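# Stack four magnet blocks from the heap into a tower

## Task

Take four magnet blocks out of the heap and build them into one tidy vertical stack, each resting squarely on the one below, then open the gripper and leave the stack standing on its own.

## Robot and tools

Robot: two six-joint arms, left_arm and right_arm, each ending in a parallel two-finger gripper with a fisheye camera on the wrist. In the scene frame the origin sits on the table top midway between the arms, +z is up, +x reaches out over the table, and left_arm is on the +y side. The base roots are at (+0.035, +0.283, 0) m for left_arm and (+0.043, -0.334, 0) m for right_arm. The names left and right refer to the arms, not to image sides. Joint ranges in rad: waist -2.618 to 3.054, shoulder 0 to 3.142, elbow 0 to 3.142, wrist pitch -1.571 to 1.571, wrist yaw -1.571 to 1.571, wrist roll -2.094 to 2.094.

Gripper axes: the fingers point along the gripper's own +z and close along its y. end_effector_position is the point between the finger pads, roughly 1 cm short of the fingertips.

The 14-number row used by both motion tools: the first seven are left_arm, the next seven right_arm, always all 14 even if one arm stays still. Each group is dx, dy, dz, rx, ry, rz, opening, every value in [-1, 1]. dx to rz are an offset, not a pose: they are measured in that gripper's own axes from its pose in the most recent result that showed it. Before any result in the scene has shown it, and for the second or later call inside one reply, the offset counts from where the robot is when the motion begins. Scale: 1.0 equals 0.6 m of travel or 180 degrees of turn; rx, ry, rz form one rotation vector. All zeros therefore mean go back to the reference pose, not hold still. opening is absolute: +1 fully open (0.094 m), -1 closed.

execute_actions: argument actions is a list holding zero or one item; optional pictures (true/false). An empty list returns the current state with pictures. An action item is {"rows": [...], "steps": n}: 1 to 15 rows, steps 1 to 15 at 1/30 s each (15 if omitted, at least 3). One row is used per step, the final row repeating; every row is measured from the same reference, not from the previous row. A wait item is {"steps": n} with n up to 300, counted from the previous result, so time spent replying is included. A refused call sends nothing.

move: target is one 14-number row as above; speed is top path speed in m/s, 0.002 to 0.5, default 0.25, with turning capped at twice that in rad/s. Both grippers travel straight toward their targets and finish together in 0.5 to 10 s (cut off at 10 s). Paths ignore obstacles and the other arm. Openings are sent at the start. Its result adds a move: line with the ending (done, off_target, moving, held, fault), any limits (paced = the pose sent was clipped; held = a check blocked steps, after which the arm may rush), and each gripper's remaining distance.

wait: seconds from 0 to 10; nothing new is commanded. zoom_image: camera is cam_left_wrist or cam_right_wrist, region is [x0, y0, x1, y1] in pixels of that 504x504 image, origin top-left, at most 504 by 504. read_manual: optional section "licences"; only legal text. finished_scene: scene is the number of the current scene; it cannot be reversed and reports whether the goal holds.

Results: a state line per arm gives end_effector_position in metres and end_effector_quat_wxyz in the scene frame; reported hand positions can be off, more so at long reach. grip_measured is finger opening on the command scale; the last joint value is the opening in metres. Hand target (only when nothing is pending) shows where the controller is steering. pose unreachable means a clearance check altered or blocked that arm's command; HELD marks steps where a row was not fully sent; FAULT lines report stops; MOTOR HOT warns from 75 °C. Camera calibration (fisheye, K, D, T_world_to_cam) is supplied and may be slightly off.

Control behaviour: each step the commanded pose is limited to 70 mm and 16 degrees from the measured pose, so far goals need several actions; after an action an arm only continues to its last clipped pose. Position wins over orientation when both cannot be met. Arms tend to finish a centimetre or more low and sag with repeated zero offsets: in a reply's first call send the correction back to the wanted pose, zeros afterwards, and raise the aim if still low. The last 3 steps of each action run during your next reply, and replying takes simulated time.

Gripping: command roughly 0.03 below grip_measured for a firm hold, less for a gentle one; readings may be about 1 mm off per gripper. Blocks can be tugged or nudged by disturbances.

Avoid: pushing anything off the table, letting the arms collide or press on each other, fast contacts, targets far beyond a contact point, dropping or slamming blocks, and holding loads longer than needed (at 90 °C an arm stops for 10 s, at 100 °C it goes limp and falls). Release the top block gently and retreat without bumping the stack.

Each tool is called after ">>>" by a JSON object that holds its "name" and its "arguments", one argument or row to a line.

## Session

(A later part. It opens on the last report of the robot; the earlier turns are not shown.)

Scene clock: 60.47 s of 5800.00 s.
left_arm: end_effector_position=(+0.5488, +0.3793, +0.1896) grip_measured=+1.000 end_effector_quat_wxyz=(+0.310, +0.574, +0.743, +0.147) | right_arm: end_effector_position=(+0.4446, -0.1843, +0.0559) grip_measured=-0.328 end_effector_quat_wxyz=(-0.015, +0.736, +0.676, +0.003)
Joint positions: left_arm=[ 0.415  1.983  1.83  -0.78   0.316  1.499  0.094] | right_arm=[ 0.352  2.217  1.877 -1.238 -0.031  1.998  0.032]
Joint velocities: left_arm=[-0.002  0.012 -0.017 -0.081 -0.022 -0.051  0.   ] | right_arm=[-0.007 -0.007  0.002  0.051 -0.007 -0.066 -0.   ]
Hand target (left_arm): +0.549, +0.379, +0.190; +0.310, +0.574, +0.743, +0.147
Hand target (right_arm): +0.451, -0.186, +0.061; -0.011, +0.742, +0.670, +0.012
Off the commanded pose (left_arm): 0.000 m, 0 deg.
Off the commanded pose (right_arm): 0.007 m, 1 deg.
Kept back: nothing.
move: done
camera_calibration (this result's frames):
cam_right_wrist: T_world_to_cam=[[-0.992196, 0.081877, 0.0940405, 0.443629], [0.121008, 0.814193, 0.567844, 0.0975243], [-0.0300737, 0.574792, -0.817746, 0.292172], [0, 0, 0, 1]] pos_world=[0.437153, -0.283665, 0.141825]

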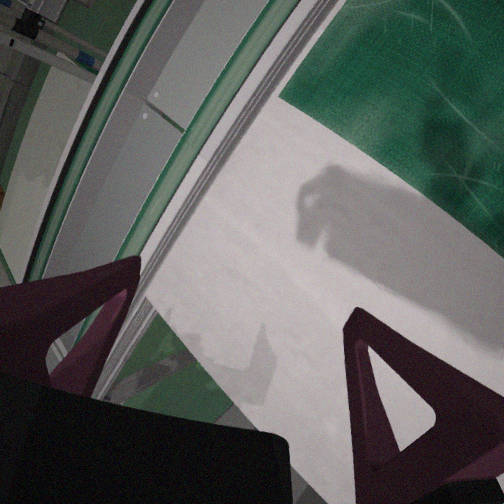

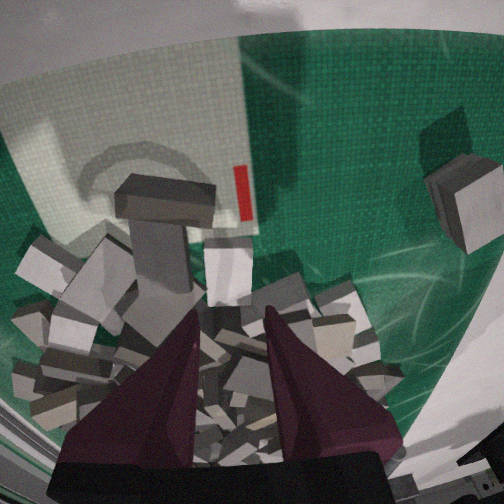

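>>> {"name": "move", "arguments": {
  "target": [0,0,0,0,0,0,1,-0.009,0.004,0.064,0,0,0,-0.35],
  "speed": 0.06
}}

>>> {"name": "zoom_image", "arguments": {
  "camera": "cam_right_wrist",
  "region": [130,200,350,420]
}}

Scene clock: 61.60 s of 5800.00 s.
left_arm: end_effector_position=(+0.5488, +0.3793, +0.1896) grip_measured=+1.000 end_effector_quat_wxyz=(+0.310, +0.574, +0.743, +0.147) | right_arm: end_effector_position=(+0.4450, -0.1843, +0.0256) grip_measured=-0.348 end_effector_quat_wxyz=(-0.015, +0.735, +0.678, +0.004)
Joint positions: left_arm=[ 0.415  1.983  1.83  -0.78   0.316  1.499  0.094] | right_arm=[ 0.352  2.236  1.787 -1.125 -0.031  1.992  0.031]
Joint velocities: left_arm=[-0.017 -0.007 -0.002 -0.007 -0.037 -0.007  0.   ] | right_arm=[-0.007  0.017  0.002  0.007  0.007 -0.022 -0.   ]
Hand target (left_arm): +0.549, +0.379, +0.190; +0.310, +0.574, +0.743, +0.147
Hand target (right_arm): +0.446, -0.189, +0.018; -0.015, +0.736, +0.676, +0.003
Off the commanded pose (left_arm): 0.000 m, 0 deg.
Off the commanded pose (right_arm): 0.009 m, 0 deg.
Kept back: nothing.
move: done
camera_calibration (this result's frames):
cam_right_wrist: T_world_to_cam=[[-0.992783, 0.0771828, 0.0917874, 0.446388], [0.115919, 0.813769, 0.56951, 0.116878], [-0.0307374, 0.57604, -0.816843, 0.267899], [0, 0, 0, 1]] pos_world=[0.437852, -0.283886, 0.111295]

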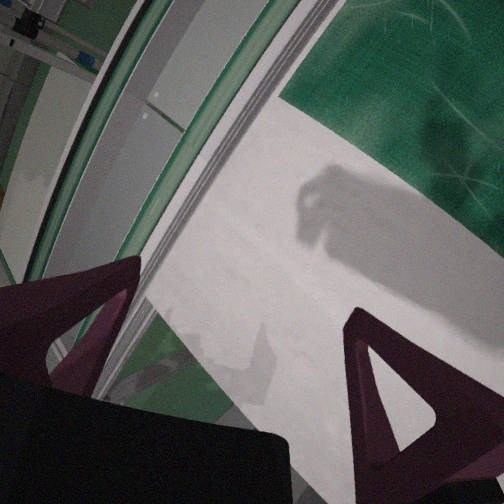

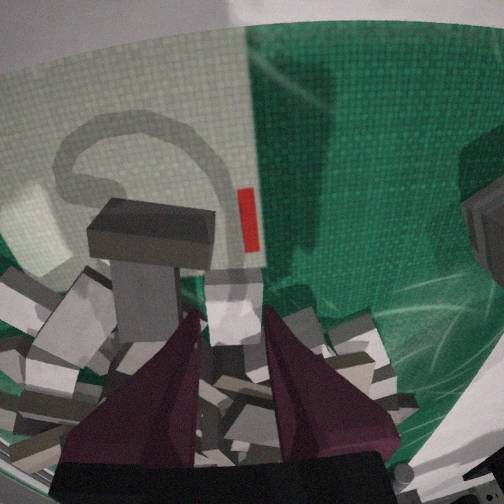

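Region (130, 200, 350, 420) of cam_right_wrist's 504x504 image, scaled by 2.291, with more detail than that image has.

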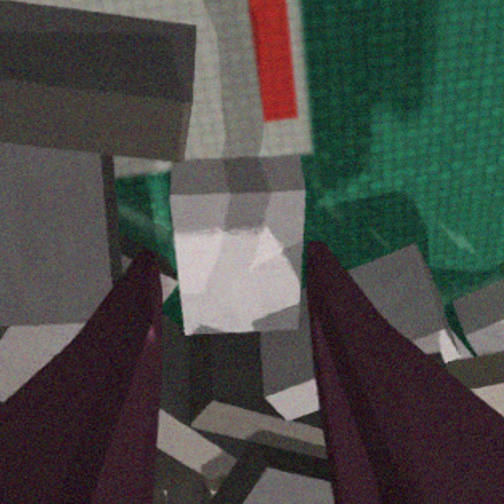

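Left finger is on its neighbour; back off toward the near end.

>>> {"name": "move", "arguments": {
  "target": [0,0,0,0,0,0,1,-0.02,0,-0.004,0,0,0,-0.35],
  "speed": 0.04
}}

>>> {"name": "move", "arguments": {
  "target": [0,0,0,0,0,0,1,0,0,0.016,0,0,0,-0.35],
  "speed": 0.04
}}

>>> {"name": "zoom_image", "arguments": {
  "camera": "cam_right_wrist",
  "region": [130,200,350,420]
}}

Scene clock: 62.63 s of 5800.00 s.
left_arm: end_effector_position=(+0.5488, +0.3793, +0.1896) grip_measured=+1.000 end_effector_quat_wxyz=(+0.310, +0.574, +0.743, +0.147) | right_arm: end_effector_position=(+0.4447, -0.1903, +0.0243) grip_measured=-0.348 end_effector_quat_wxyz=(-0.019, +0.734, +0.679, +0.003)
Joint positions: left_arm=[ 0.415  1.983  1.83  -0.78   0.316  1.499  0.094] | right_arm=[ 0.336  2.233  1.777 -1.124 -0.037  1.974  0.031]
Joint velocities: left_arm=[-0.022 -0.007  0.007  0.022  0.022 -0.066  0.   ] | right_arm=[-0.007 -0.017  0.007 -0.095 -0.051  0.022 -0.   ]
Hand target (left_arm): +0.549, +0.379, +0.190; +0.310, +0.574, +0.743, +0.147
Hand target (right_arm): +0.444, -0.196, +0.028; -0.015, +0.735, +0.678, +0.004
Off the commanded pose (left_arm): 0.000 m, 0 deg.
Off the commanded pose (right_arm): 0.007 m, 0 deg.
Kept back: nothing.
move: done
camera_calibration (this result's frames):
cam_right_wrist: T_world_to_cam=[[-0.992381, 0.0738686, 0.098612, 0.445701], [0.117249, 0.812125, 0.571582, 0.121526], [-0.0378633, 0.578789, -0.814598, 0.273988], [0, 0, 0, 1]] pos_world=[0.43843, -0.290199, 0.109776]

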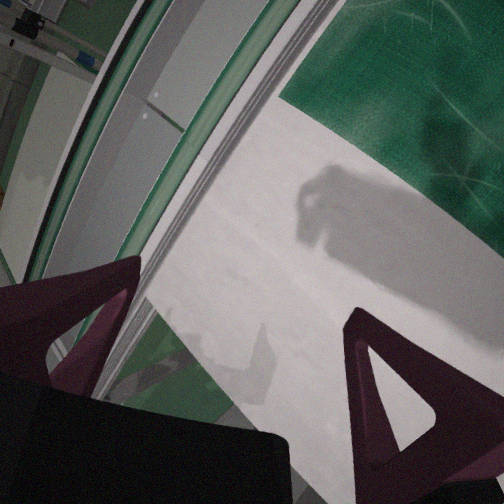

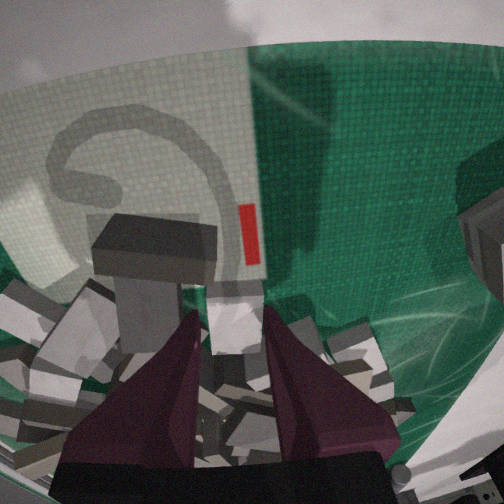

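Scene clock: 63.33 s of 5800.00 s.
left_arm: end_effector_position=(+0.5488, +0.3793, +0.1896) grip_measured=+1.000 end_effector_quat_wxyz=(+0.310, +0.574, +0.743, +0.147) | right_arm: end_effector_position=(+0.4451, -0.1902, +0.0243) grip_measured=-0.348 end_effector_quat_wxyz=(-0.019, +0.734, +0.679, +0.004)
Joint positions: left_arm=[ 0.415  1.983  1.83  -0.78   0.316  1.499  0.094] | right_arm=[ 0.336  2.233  1.777 -1.123 -0.037  1.974  0.031]
Joint velocities: left_arm=[ 0.002 -0.002 -0.017  0.037 -0.022  0.022  0.   ] | right_arm=[ 0.002 -0.002 -0.022  0.007  0.095  0.007 -0.   ]
Hand target (left_arm): +0.549, +0.379, +0.190; +0.310, +0.574, +0.743, +0.147
Hand target (right_arm): +0.444, -0.190, +0.015; -0.019, +0.734, +0.679, +0.003
Off the commanded pose (left_arm): 0.000 m, 0 deg.
Off the commanded pose (right_arm): 0.010 m, 0 deg.
Kept back: nothing.
move: done
camera_calibration (this result's frames):
cam_right_wrist: T_world_to_cam=[[-0.99251, 0.0737888, 0.0973615, 0.446095], [0.116495, 0.811638, 0.572427, 0.121559], [-0.0367837, 0.579481, -0.814155, 0.273532], [0, 0, 0, 1]] pos_world=[0.438654, -0.290086, 0.109681]

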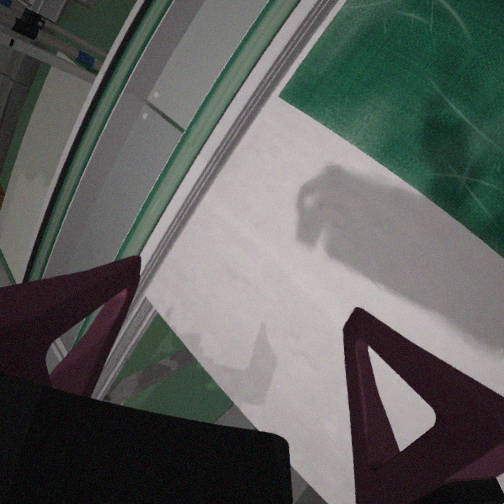

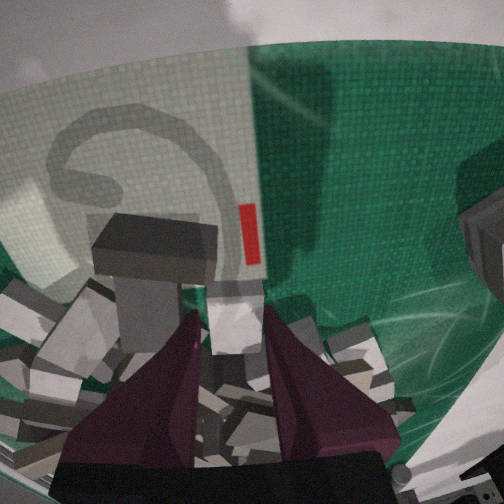

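Region (130, 200, 350, 420) of cam_right_wrist's 504x504 image, scaled by 2.291, with more detail than that image has.

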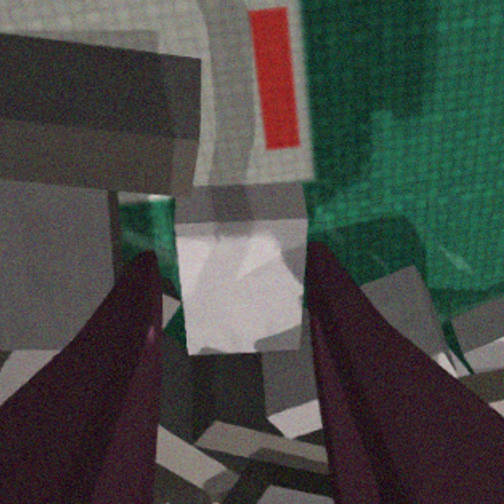

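>>> {"name": "move", "arguments": {
  "target": [0,0,0,0,0,0,1,-0.012,-0.009,-0.006,0,0,0,-0.38],
  "speed": 0.04
}}

>>> {"name": "move", "arguments": {
  "target": [0,0,0,0,0,0,1,0,-0.003,0.016,0,0,0,-0.38],
  "speed": 0.04
}}

>>> {"name": "zoom_image", "arguments": {
  "camera": "cam_right_wrist",
  "region": [130,200,350,420]
}}

Scene clock: 64.30 s of 5800.00 s.
left_arm: end_effector_position=(+0.5488, +0.3793, +0.1896) grip_measured=+1.000 end_effector_quat_wxyz=(+0.310, +0.574, +0.743, +0.147) | right_arm: end_effector_position=(+0.4398, -0.1919, +0.0208) grip_measured=-0.378 end_effector_quat_wxyz=(-0.021, +0.733, +0.680, -0.001)
Joint positions: left_arm=[ 0.415  1.983  1.83  -0.78   0.316  1.499  0.094] | right_arm=[ 0.336  2.225  1.748 -1.113 -0.037  1.97   0.029]
Joint velocities: left_arm=[-0.002 -0.017 -0.007 -0.051 -0.081 -0.007  0.   ] | right_arm=[-0.002 -0.002 -0.007 -0.022  0.051 -0.066  0.001]
Hand target (left_arm): +0.549, +0.379, +0.190; +0.310, +0.574, +0.743, +0.147
Hand target (right_arm): +0.439, -0.197, +0.028; -0.019, +0.734, +0.679, +0.004
Off the commanded pose (left_arm): 0.000 m, 0 deg.
Off the commanded pose (right_arm): 0.009 m, 1 deg.
Kept back: nothing.
move: done
camera_calibration (this result's frames):
cam_right_wrist: T_world_to_cam=[[-0.991773, 0.0707131, 0.106705, 0.440254], [0.119213, 0.813877, 0.568676, 0.124934], [-0.0466318, 0.576718, -0.815611, 0.275335], [0, 0, 0, 1]] pos_world=[0.434578, -0.291604, 0.106542]

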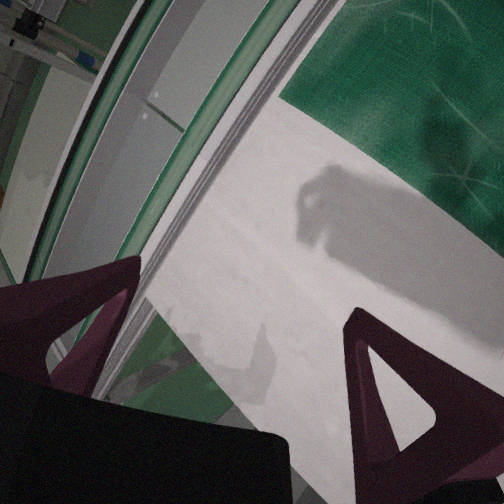

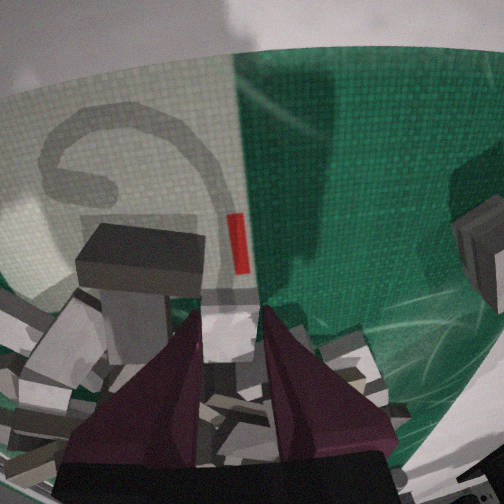

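Scene clock: 65.00 s of 5800.00 s.
left_arm: end_effector_position=(+0.5488, +0.3793, +0.1896) grip_measured=+1.000 end_effector_quat_wxyz=(+0.310, +0.574, +0.743, +0.147) | right_arm: end_effector_position=(+0.4405, -0.1917, +0.0157) grip_measured=-0.378 end_effector_quat_wxyz=(-0.019, +0.732, +0.681, +0.003)
Joint positions: left_arm=[ 0.415  1.983  1.83  -0.78   0.316  1.499  0.094] | right_arm=[ 0.336  2.225  1.727 -1.084 -0.037  1.97   0.029]
Joint velocities: left_arm=[-0.007  0.002 -0.017 -0.066  0.007  0.095  0.   ] | right_arm=[-0.002 -0.017 -0.012 -0.022  0.007 -0.022 -0.001]
Hand target (left_arm): +0.549, +0.379, +0.190; +0.310, +0.574, +0.743, +0.147
Hand target (right_arm): +0.438, -0.192, +0.011; -0.021, +0.732, +0.680, -0.001
Off the commanded pose (left_arm): 0.000 m, 0 deg.
Off the commanded pose (right_arm): 0.005 m, 0 deg.
Kept back: nothing.
move: done
camera_calibration (this result's frames):
cam_right_wrist: T_world_to_cam=[[-0.992583, 0.0700695, 0.0993452, 0.441793], [0.11457, 0.812453, 0.571659, 0.129335], [-0.0406574, 0.578801, -0.814455, 0.268777], [0, 0, 0, 1]] pos_world=[0.434626, -0.291603, 0.101081]

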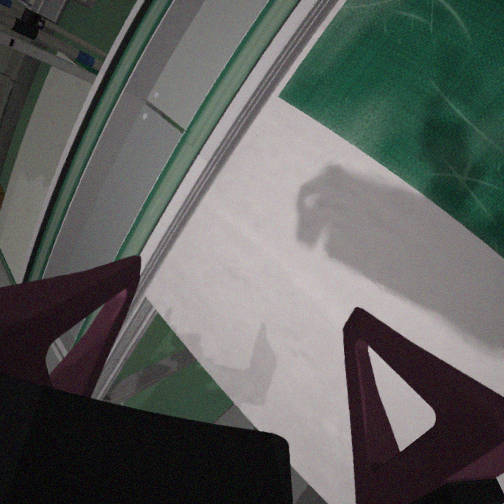

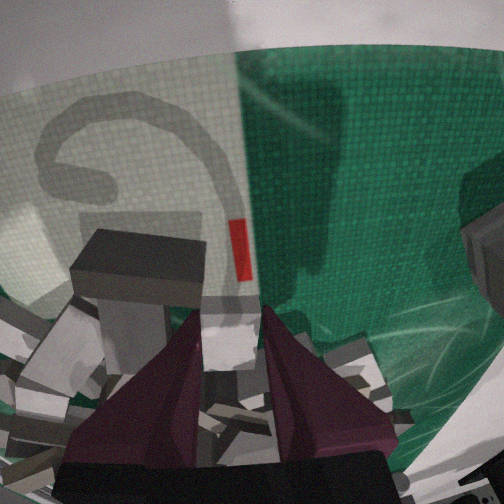

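Region (130, 200, 350, 420) of cam_right_wrist's 504x504 image, scaled by 2.291, with more detail than that image has.

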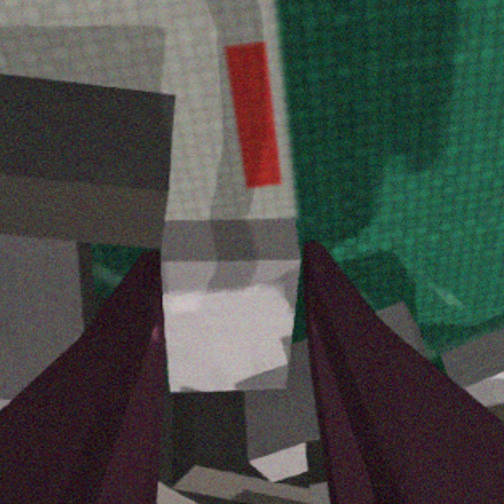

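>>> {"name": "move", "arguments": {
  "target": [0,0,0,0,0,0,1,0,0,0,0,0,0,-0.55]
}}

>>> {"name": "move", "arguments": {
  "target": [0,0,0,0,0,0,1,0,0,-0.13,-0.012,0,0,-0.55],
  "speed": 0.15
}}

Scene clock: 65.93 s of 5800.00 s.
left_arm: end_effector_position=(+0.5488, +0.3793, +0.1896) grip_measured=+1.000 end_effector_quat_wxyz=(+0.310, +0.574, +0.743, +0.147) | right_arm: end_effector_position=(+0.4407, -0.1916, +0.0157) grip_measured=-0.473 end_effector_quat_wxyz=(-0.019, +0.732, +0.681, +0.003)
Joint positions: left_arm=[ 0.415  1.983  1.83  -0.78   0.316  1.499  0.094] | right_arm=[ 0.336  2.225  1.727 -1.083 -0.037  1.97   0.025]
Joint velocities: left_arm=[ 0.002 -0.002  0.002  0.022 -0.022 -0.066  0.   ] | right_arm=[-0.022 -0.002  0.022 -0.022  0.007  0.022  0.   ]
Hand target (left_arm): +0.549, +0.379, +0.190; +0.310, +0.574, +0.743, +0.147
Hand target (right_arm): +0.440, -0.192, +0.016; -0.019, +0.732, +0.681, +0.003
Off the commanded pose (left_arm): 0.000 m, 0 deg.
Off the commanded pose (right_arm): 0.000 m, 0 deg.
Kept back: nothing.
move: done
camera_calibration (this result's frames):
cam_right_wrist: T_world_to_cam=[[-0.992654, 0.0700453, 0.0986449, 0.442005], [0.114156, 0.812313, 0.571941, 0.129417], [-0.0400688, 0.579, -0.814342, 0.268524], [0, 0, 0, 1]] pos_world=[0.434744, -0.291563, 0.10105]

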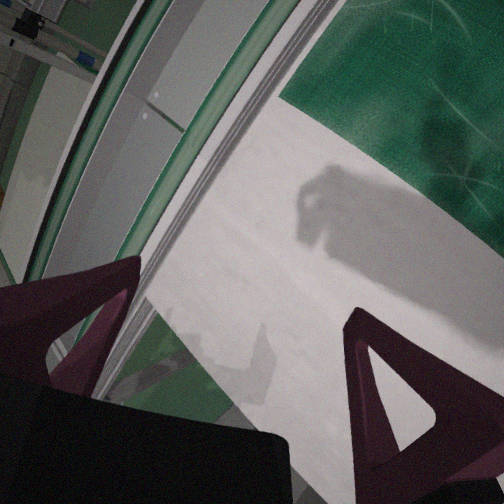

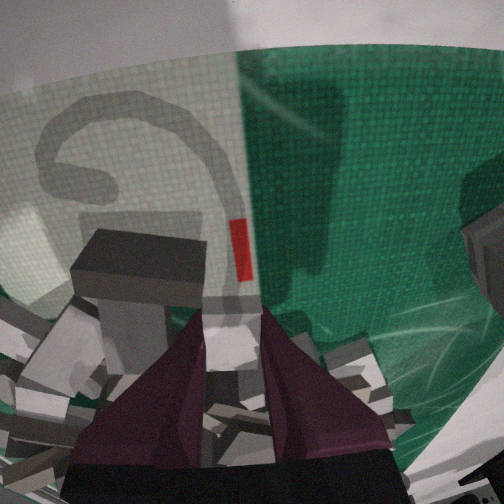

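Scene clock: 67.10 s of 5800.00 s.
left_arm: end_effector_position=(+0.5488, +0.3793, +0.1896) grip_measured=+1.000 end_effector_quat_wxyz=(+0.310, +0.574, +0.743, +0.147) | right_arm: end_effector_position=(+0.4382, -0.1925, +0.0811) grip_measured=-0.473 end_effector_quat_wxyz=(-0.016, +0.732, +0.681, +0.009)
Joint positions: left_arm=[ 0.415  1.983  1.83  -0.78   0.316  1.499  0.094] | right_arm=[ 0.336  2.159  1.883 -1.291 -0.037  1.97   0.025]
Joint velocities: left_arm=[ 0.007 -0.002  0.022  0.007 -0.051 -0.037  0.   ] | right_arm=[-0.012 -0.012  0.012  0.022 -0.037 -0.007 -0.   ]
Hand target (left_arm): +0.549, +0.379, +0.190; +0.310, +0.574, +0.743, +0.147
Hand target (right_arm): +0.441, -0.193, +0.093; -0.005, +0.733, +0.681, +0.016
Off the commanded pose (left_arm): 0.000 m, 0 deg.
Off the commanded pose (right_arm): 0.013 m, 1 deg.
Kept back: nothing.
move: off_target (right_arm)
camera_calibration (this result's frames):
cam_right_wrist: T_world_to_cam=[[-0.993856, 0.0696391, 0.0860304, 0.43463], [0.106683, 0.809786, 0.576945, 0.0953497], [-0.0294883, 0.582578, -0.812239, 0.318057], [0, 0, 0, 1]] pos_world=[0.431167, -0.292773, 0.165935]

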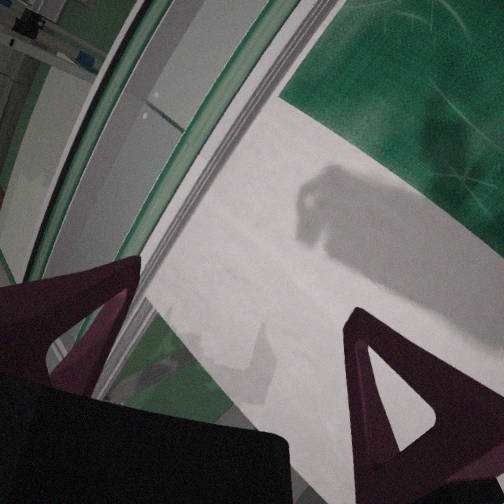

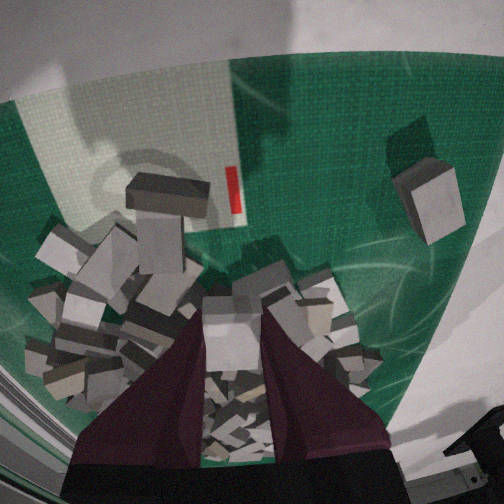

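>>> {"name": "move", "arguments": {
  "target": [0,0,0,0,0,0,1,-0.07,-0.187,0.012,0,0,-0.205,-0.55],
  "speed": 0.3
}}

>>> {"name": "move", "arguments": {
  "target": [0,0,0,0,0,0,1,0,0,0.022,-0.004,0,0,-0.55],
  "speed": 0.06
}}

>>> {"name": "zoom_image", "arguments": {
  "camera": "cam_right_wrist",
  "region": [160,240,310,390]
}}

Scene clock: 70.57 s of 5800.00 s.
left_arm: end_effector_position=(+0.5488, +0.3793, +0.1896) grip_measured=+1.000 end_effector_quat_wxyz=(+0.310, +0.574, +0.743, +0.147) | right_arm: end_effector_position=(+0.3243, -0.2277, +0.0664) grip_measured=-0.472 end_effector_quat_wxyz=(-0.019, +0.487, +0.873, +0.006)
Joint positions: left_arm=[ 0.415  1.983  1.83  -0.78   0.316  1.499  0.094] | right_arm=[ 0.347  1.726  1.226 -1.088 -0.037  1.354  0.025]
Joint velocities: left_arm=[-0.007  0.007  0.012  0.007  0.051 -0.051  0.   ] | right_arm=[-0.002 -0.007  0.022 -0.022  0.051  0.037  0.001]
Hand target (left_arm): +0.549, +0.379, +0.190; +0.310, +0.574, +0.743, +0.147
Hand target (right_arm): +0.322, -0.226, +0.071; -0.012, +0.479, +0.877, +0.014
Off the commanded pose (left_arm): 0.000 m, 0 deg.
Off the commanded pose (right_arm): 0.007 m, 2 deg.
Kept back: nothing.
move: done
camera_calibration (this result's frames):
cam_right_wrist: T_world_to_cam=[[-0.846228, -0.526227, 0.0835698, 0.141734], [-0.387915, 0.715984, 0.580421, 0.283302], [-0.365268, 0.458751, -0.810017, 0.403874], [0, 0, 0, 1]] pos_world=[0.377359, -0.313533, 0.150866]

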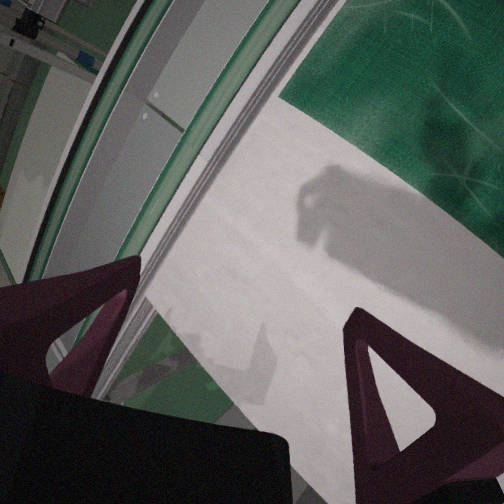

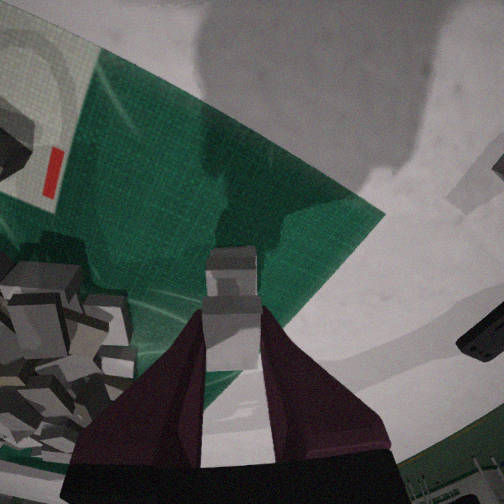

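Scene clock: 71.43 s of 5800.00 s.
left_arm: end_effector_position=(+0.5488, +0.3793, +0.1896) grip_measured=+1.000 end_effector_quat_wxyz=(+0.310, +0.574, +0.743, +0.147) | right_arm: end_effector_position=(+0.3255, -0.2270, +0.0562) grip_measured=-0.472 end_effector_quat_wxyz=(-0.014, +0.487, +0.873, +0.013)
Joint positions: left_arm=[ 0.415  1.983  1.83  -0.78   0.316  1.499  0.094] | right_arm=[ 0.347  1.726  1.184 -1.029 -0.039  1.354  0.025]
Joint velocities: left_arm=[ 0.002  0.002 -0.017  0.037  0.022  0.022  0.   ] | right_arm=[-0.002  0.027 -0.017 -0.007  0.007 -0.037  0.001]
Hand target (left_arm): +0.549, +0.379, +0.190; +0.310, +0.574, +0.743, +0.147
Hand target (right_arm): +0.324, -0.228, +0.053; -0.017, +0.487, +0.873, +0.011
Off the commanded pose (left_arm): 0.000 m, 0 deg.
Off the commanded pose (right_arm): 0.003 m, 0 deg.
Kept back: nothing.
move: done
camera_calibration (this result's frames):
cam_right_wrist: T_world_to_cam=[[-0.847413, -0.526749, 0.0665321, 0.145168], [-0.39701, 0.711868, 0.579333, 0.291262], [-0.352525, 0.46452, -0.812371, 0.393017], [0, 0, 0, 1]] pos_world=[0.3772, -0.313438, 0.140879]

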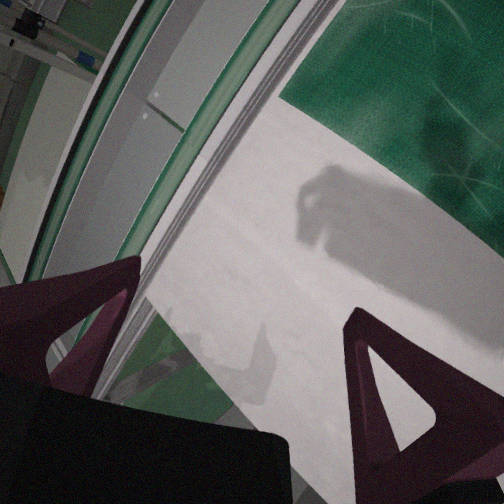

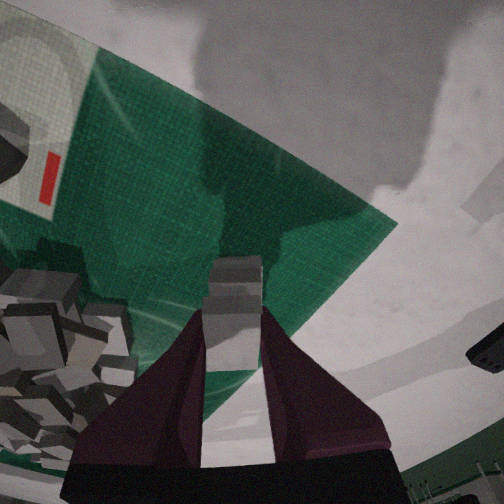

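Region (160, 240, 310, 390) of cam_right_wrist's 504x504 image, scaled by 3.360, with more detail than that image has.

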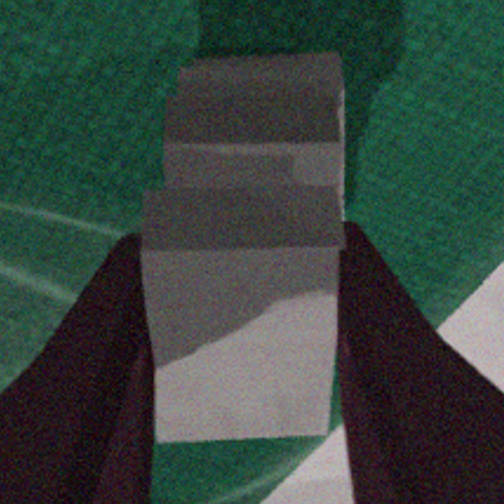

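>>> {"name": "move", "arguments": {
  "target": [0,0,0,0,0,0,1,0,-0.009,0.018,0,0,0,-0.55],
  "speed": 0.03
}}

>>> {"name": "zoom_image", "arguments": {
  "camera": "cam_right_wrist",
  "region": [160,240,310,390]
}}

Scene clock: 72.37 s of 5800.00 s.
left_arm: end_effector_position=(+0.5488, +0.3793, +0.1896) grip_measured=+1.000 end_effector_quat_wxyz=(+0.310, +0.574, +0.743, +0.147) | right_arm: end_effector_position=(+0.3209, -0.2286, +0.0462) grip_measured=-0.472 end_effector_quat_wxyz=(-0.016, +0.487, +0.873, +0.011)
Joint positions: left_arm=[ 0.415  1.983  1.83  -0.78   0.316  1.499  0.094] | right_arm=[ 0.347  1.726  1.142 -0.992 -0.039  1.354  0.025]
Joint velocities: left_arm=[-0.002 -0.002  0.012 -0.037 -0.007 -0.095  0.   ] | right_arm=[ 0.002 -0.007 -0.002  0.051  0.022 -0.066  0.   ]
Hand target (left_arm): +0.549, +0.379, +0.190; +0.310, +0.574, +0.743, +0.147
Hand target (right_arm): +0.321, -0.230, +0.045; -0.014, +0.487, +0.873, +0.013
Off the commanded pose (left_arm): 0.000 m, 0 deg.
Off the commanded pose (right_arm): 0.001 m, 0 deg.
Kept back: nothing.
move: done
camera_calibration (this result's frames):
cam_right_wrist: T_world_to_cam=[[-0.847038, -0.526618, 0.0721032, 0.140836], [-0.393879, 0.712963, 0.580123, 0.295616], [-0.356911, 0.462987, -0.811331, 0.385018], [0, 0, 0, 1]] pos_world=[0.373148, -0.314855, 0.130728]

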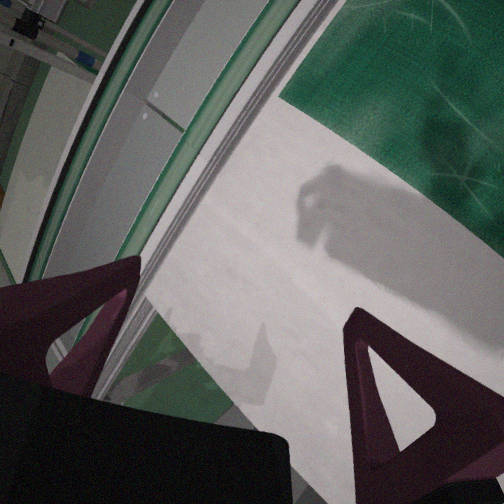

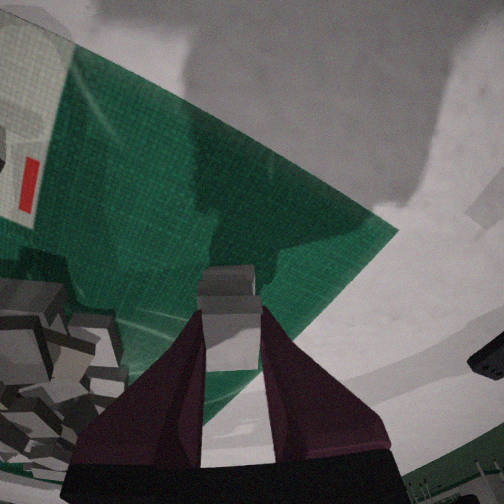

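Region (160, 240, 310, 390) of cam_right_wrist's 504x504 image, scaled by 3.360, with more detail than that image has.

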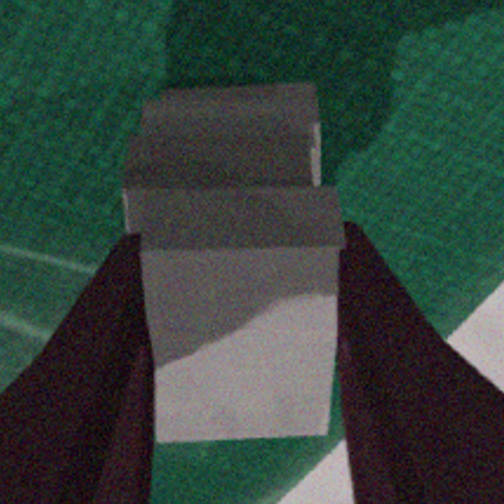

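>>> {"name": "move", "arguments": {
  "target": [0,0,0,0,0,0,1,0,0,0,0,0,0,-0.05]
}}

>>> {"name": "move", "arguments": {
  "target": [0,0,0,0,0,0,1,0.022,0,0.052,0.002,-0.014,0,-0.05],
  "speed": 0.08
}}

>>> {"name": "move", "arguments": {
  "target": [0,0,0,0,0,0,1,0,0,0,0,0,0,-0.5]
}}

>>> {"name": "move", "arguments": {
  "target": [0,0,0,0,0,0,1,0,0,0,0,0,0,0.3]
}}

>>> {"name": "move", "arguments": {
  "target": [0,0,0,0,0,0,1,0,0,-0.12,-0.01,0,0,0.3]
}}

Scene clock: 73.30 s of 5800.00 s.
left_arm: end_effector_position=(+0.5488, +0.3793, +0.1896) grip_measured=+1.000 end_effector_quat_wxyz=(+0.310, +0.574, +0.743, +0.147) | right_arm: end_effector_position=(+0.3218, -0.2283, +0.0462) grip_measured=-0.052 end_effector_quat_wxyz=(-0.015, +0.487, +0.873, +0.012)
Joint positions: left_arm=[ 0.415  1.983  1.83  -0.78   0.316  1.499  0.094] | right_arm=[ 0.347  1.726  1.142 -0.989 -0.039  1.354  0.045]
Joint velocities: left_arm=[-0.007  0.002  0.002 -0.007 -0.051 -0.066  0.   ] | right_arm=[-0.017 -0.007 -0.017 -0.007  0.007  0.022 -0.   ]
Hand target (left_arm): +0.549, +0.379, +0.190; +0.310, +0.574, +0.743, +0.147
Hand target (right_arm): +0.321, -0.229, +0.046; -0.016, +0.487, +0.873, +0.011
Off the commanded pose (left_arm): 0.000 m, 0 deg.
Off the commanded pose (right_arm): 0.001 m, 0 deg.
Kept back: nothing.
move: done
camera_calibration (this result's frames):
cam_right_wrist: T_world_to_cam=[[-0.847291, -0.526707, 0.0683894, 0.141992], [-0.395967, 0.712233, 0.579599, 0.296277], [-0.353988, 0.464009, -0.812027, 0.384514], [0, 0, 0, 1]] pos_world=[0.373738, -0.314648, 0.130803]

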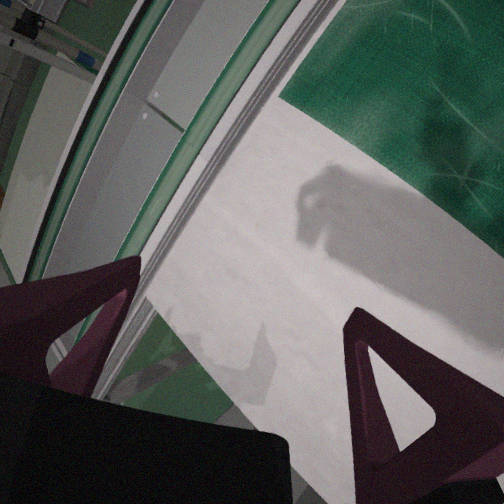

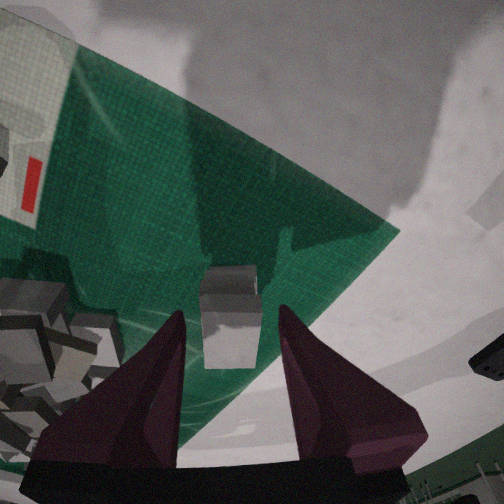

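Scene clock: 74.27 s of 5800.00 s.
left_arm: end_effector_position=(+0.5488, +0.3793, +0.1896) grip_measured=+1.000 end_effector_quat_wxyz=(+0.310, +0.574, +0.743, +0.147) | right_arm: end_effector_position=(+0.3168, -0.2146, +0.0189) grip_measured=-0.052 end_effector_quat_wxyz=(-0.004, +0.488, +0.873, +0.008)
Joint positions: left_arm=[ 0.415  1.983  1.83  -0.78   0.316  1.499  0.094] | right_arm=[ 0.409  1.76   1.066 -0.869 -0.016  1.418  0.045]
Joint velocities: left_arm=[ 0.012 -0.007  0.017 -0.022 -0.066 -0.037  0.   ] | right_arm=[ 0.002 -0.002 -0.017  0.037 -0.007  0.066  0.001]
Hand target (left_arm): +0.549, +0.379, +0.190; +0.310, +0.574, +0.743, +0.147
Hand target (right_arm): +0.315, -0.217, +0.015; +0.002, +0.487, +0.873, -0.002
Off the commanded pose (left_arm): 0.000 m, 0 deg.
Off the commanded pose (right_arm): 0.004 m, 1 deg.
Kept back: nothing.
move: done
camera_calibration (this result's frames):
cam_right_wrist: T_world_to_cam=[[-0.849151, -0.524141, 0.0649501, 0.148025], [-0.40362, 0.723323, 0.560263, 0.305541], [-0.340637, 0.449533, -0.825764, 0.347158], [0, 0, 0, 1]] pos_world=[0.367273, -0.299478, 0.105873]

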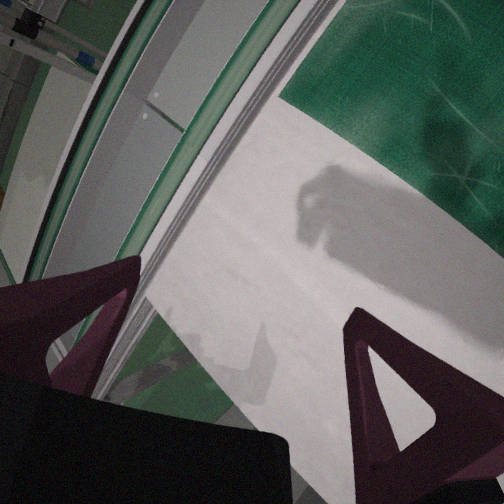

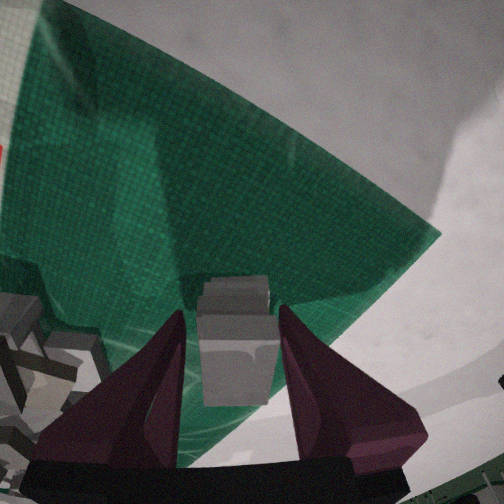

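Scene clock: 74.77 s of 5800.00 s.
left_arm: end_effector_position=(+0.5488, +0.3793, +0.1896) grip_measured=+1.000 end_effector_quat_wxyz=(+0.310, +0.574, +0.743, +0.147) | right_arm: end_effector_position=(+0.3165, -0.2147, +0.0189) grip_measured=-0.466 end_effector_quat_wxyz=(-0.004, +0.488, +0.873, +0.008)
Joint positions: left_arm=[ 0.415  1.983  1.83  -0.78   0.316  1.499  0.094] | right_arm=[ 0.409  1.76   1.066 -0.87  -0.016  1.418  0.025]
Joint velocities: left_arm=[-0.027 -0.017 -0.027 -0.051 -0.051 -0.022  0.   ] | right_arm=[-0.002 -0.002 -0.002  0.007 -0.066  0.037 -0.001]
Hand target (left_arm): +0.549, +0.379, +0.190; +0.310, +0.574, +0.743, +0.147
Hand target (right_arm): +0.317, -0.215, +0.019; -0.004, +0.488, +0.873, +0.008
Off the commanded pose (left_arm): 0.000 m, 0 deg.
Off the commanded pose (right_arm): 0.000 m, 0 deg.
Kept back: nothing.
move: done
camera_calibration (this result's frames):
cam_right_wrist: T_world_to_cam=[[-0.849071, -0.524138, 0.0660201, 0.14771], [-0.402948, 0.723374, 0.560681, 0.30525], [-0.341631, 0.449455, -0.825396, 0.347372], [0, 0, 0, 1]] pos_world=[0.367089, -0.299518, 0.105819]

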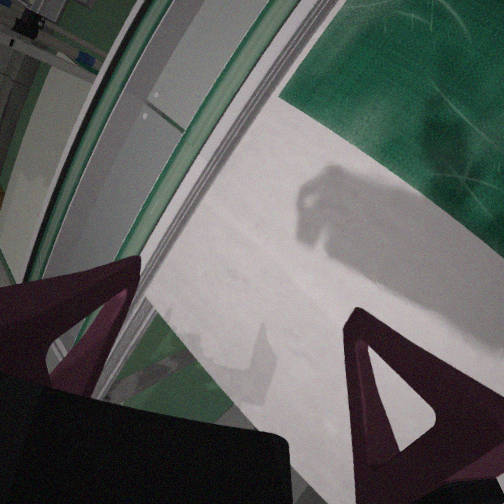

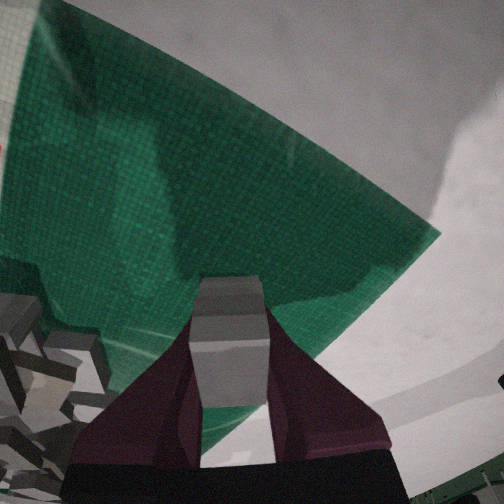

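Scene clock: 75.27 s of 5800.00 s.
left_arm: end_effector_position=(+0.5488, +0.3793, +0.1896) grip_measured=+1.000 end_effector_quat_wxyz=(+0.310, +0.574, +0.743, +0.147) | right_arm: end_effector_position=(+0.3165, -0.2146, +0.0189) grip_measured=+0.298 end_effector_quat_wxyz=(-0.004, +0.488, +0.873, +0.008)
Joint positions: left_arm=[ 0.415  1.983  1.83  -0.78   0.316  1.499  0.094] | right_arm=[ 0.409  1.76   1.066 -0.87  -0.016  1.418  0.061]
Joint velocities: left_arm=[-0.017  0.017  0.012 -0.095 -0.051 -0.037  0.   ] | right_arm=[ 0.007 -0.027 -0.002  0.051  0.022 -0.066 -0.001]
Hand target (left_arm): +0.549, +0.379, +0.190; +0.310, +0.574, +0.743, +0.147
Hand target (right_arm): +0.317, -0.215, +0.019; -0.004, +0.488, +0.873, +0.008
Off the commanded pose (left_arm): 0.000 m, 0 deg.
Off the commanded pose (right_arm): 0.000 m, 0 deg.
Kept back: nothing.
move: done
camera_calibration (this result's frames):
cam_right_wrist: T_world_to_cam=[[-0.849059, -0.524163, 0.0659617, 0.147713], [-0.402867, 0.723176, 0.560995, 0.30512], [-0.341755, 0.449744, -0.825187, 0.347433], [0, 0, 0, 1]] pos_world=[0.367076, -0.299485, 0.105783]

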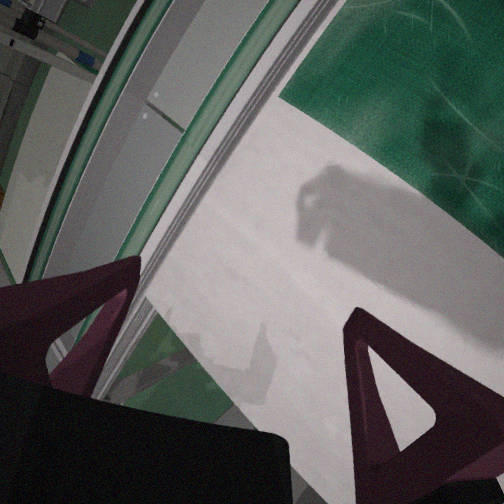

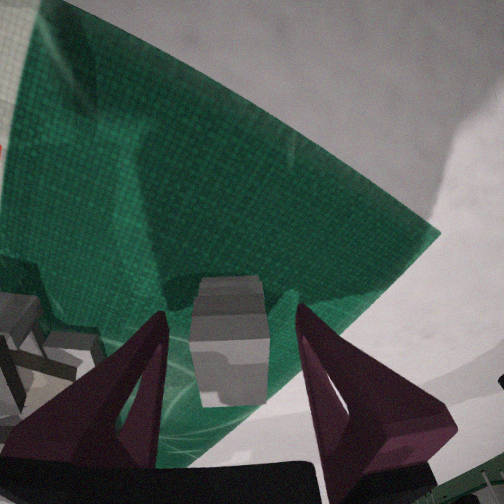

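Scene clock: 76.33 s of 5800.00 s.
left_arm: end_effector_position=(+0.5488, +0.3793, +0.1896) grip_measured=+1.000 end_effector_quat_wxyz=(+0.310, +0.574, +0.743, +0.147) | right_arm: end_effector_position=(+0.3118, -0.2156, +0.0819) grip_measured=+0.298 end_effector_quat_wxyz=(-0.003, +0.488, +0.873, +0.014)
Joint positions: left_arm=[ 0.415  1.983  1.83  -0.78   0.316  1.499  0.094] | right_arm=[ 0.409  1.654  1.208 -1.106 -0.021  1.418  0.061]
Joint velocities: left_arm=[ 0.022  0.002 -0.002 -0.051 -0.007 -0.051  0.   ] | right_arm=[ 0.002 -0.007 -0.002  0.022 -0.007  0.022  0.   ]
Hand target (left_arm): +0.549, +0.379, +0.190; +0.310, +0.574, +0.743, +0.147
Hand target (right_arm): +0.315, -0.215, +0.090; +0.003, +0.488, +0.873, +0.022
Off the commanded pose (left_arm): 0.000 m, 0 deg.
Off the commanded pose (right_arm): 0.010 m, 1 deg.
Kept back: nothing.
move: done
camera_calibration (this result's frames):
cam_right_wrist: T_world_to_cam=[[-0.849562, -0.524765, 0.0535369, 0.140043], [-0.407959, 0.717996, 0.563961, 0.26885], [-0.334386, 0.457279, -0.824064, 0.3975], [0, 0, 0, 1]] pos_world=[0.361573, -0.301312, 0.168447]

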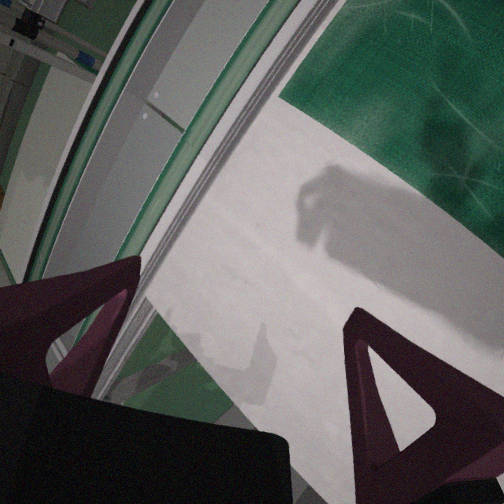

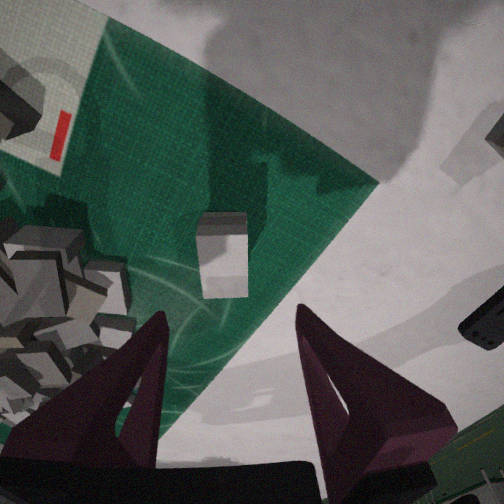

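>>> {"name": "move", "arguments": {
  "target": [0,0,0,0,0,0,1,-0.007,0.007,0,0.004,0.004,-0.499,0.3],
  "speed": 0.5
}}

>>> {"name": "move", "arguments": {
  "target": [0,0,0,0,0,0,1,0,0,0.06,0,0,0,0.3],
  "speed": 0.12
}}

Scene clock: 78.90 s of 5800.00 s.
left_arm: end_effector_position=(+0.5488, +0.3793, +0.1896) grip_measured=+1.000 end_effector_quat_wxyz=(+0.310, +0.574, +0.743, +0.147) | right_arm: end_effector_position=(+0.3072, -0.2176, +0.0755) grip_measured=+0.298 end_effector_quat_wxyz=(-0.012, -0.271, +0.962, +0.009)
Joint positions: left_arm=[ 0.415  1.983  1.83  -0.78   0.316  1.499  0.094] | right_arm=[ 0.409  1.677  1.208 -1.123 -0.021 -0.151  0.061]
Joint velocities: left_arm=[-0.002 -0.002 -0.012  0.037 -0.081 -0.066  0.   ] | right_arm=[ 0.002  0.002  0.007 -0.066 -0.007  0.007 -0.001]
Hand target (left_arm): +0.549, +0.379, +0.190; +0.310, +0.574, +0.743, +0.147
Hand target (right_arm): +0.317, -0.217, +0.082; +0.001, -0.271, +0.963, +0.010
Off the commanded pose (left_arm): 0.000 m, 0 deg.
Off the commanded pose (right_arm): 0.012 m, 1 deg.
Kept back: nothing.
move: off_target (right_arm)
camera_calibration (this result's frames):
cam_right_wrist: T_world_to_cam=[[0.522582, -0.851062, 0.0509967, -0.356846], [-0.718529, -0.407427, 0.563666, 0.122492], [-0.458937, -0.331204, -0.824427, 0.258284], [0, 0, 0, 1]] pos_world=[0.393032, -0.168247, 0.16209]

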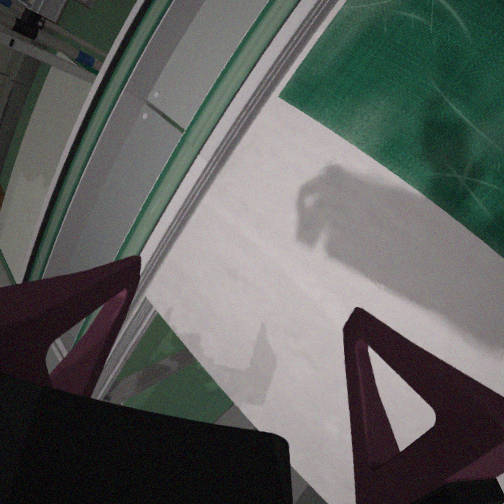

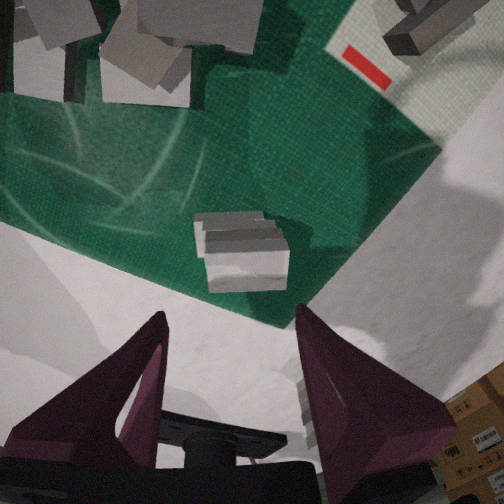

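Scene clock: 79.87 s of 5800.00 s.
left_arm: end_effector_position=(+0.5488, +0.3793, +0.1896) grip_measured=+1.000 end_effector_quat_wxyz=(+0.310, +0.574, +0.743, +0.147) | right_arm: end_effector_position=(+0.3062, -0.2180, +0.0424) grip_measured=+0.298 end_effector_quat_wxyz=(-0.014, -0.271, +0.962, +0.009)
Joint positions: left_arm=[ 0.415  1.983  1.83  -0.78   0.316  1.499  0.094] | right_arm=[ 0.409  1.714  1.113 -0.995 -0.021 -0.151  0.061]
Joint velocities: left_arm=[ 0.012  0.002  0.007  0.066 -0.051  0.037  0.   ] | right_arm=[ 0.002  0.012 -0.012 -0.051 -0.007  0.125  0.   ]
Hand target (left_arm): +0.549, +0.379, +0.190; +0.310, +0.574, +0.743, +0.147
Hand target (right_arm): +0.307, -0.218, +0.040; -0.012, -0.271, +0.962, +0.009
Off the commanded pose (left_arm): 0.000 m, 0 deg.
Off the commanded pose (right_arm): 0.003 m, 0 deg.
Kept back: nothing.
move: done
camera_calibration (this result's frames):
cam_right_wrist: T_world_to_cam=[[0.522778, -0.85098, 0.0503629, -0.355013], [-0.716343, -0.406505, 0.567103, 0.139672], [-0.462121, -0.332546, -0.822106, 0.230983], [0, 0, 0, 1]] pos_world=[0.392388, -0.168519, 0.128564]

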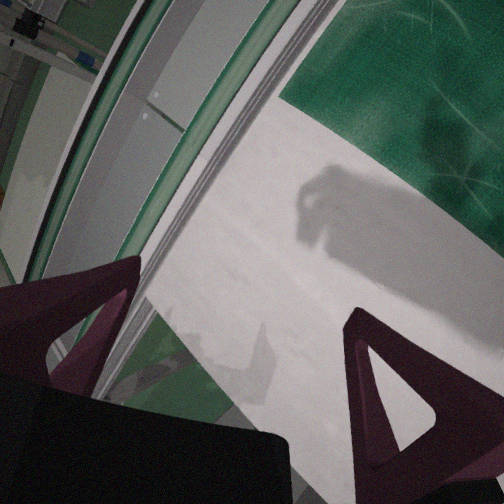

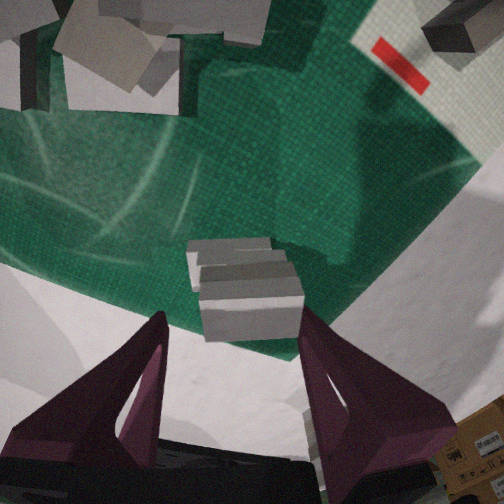

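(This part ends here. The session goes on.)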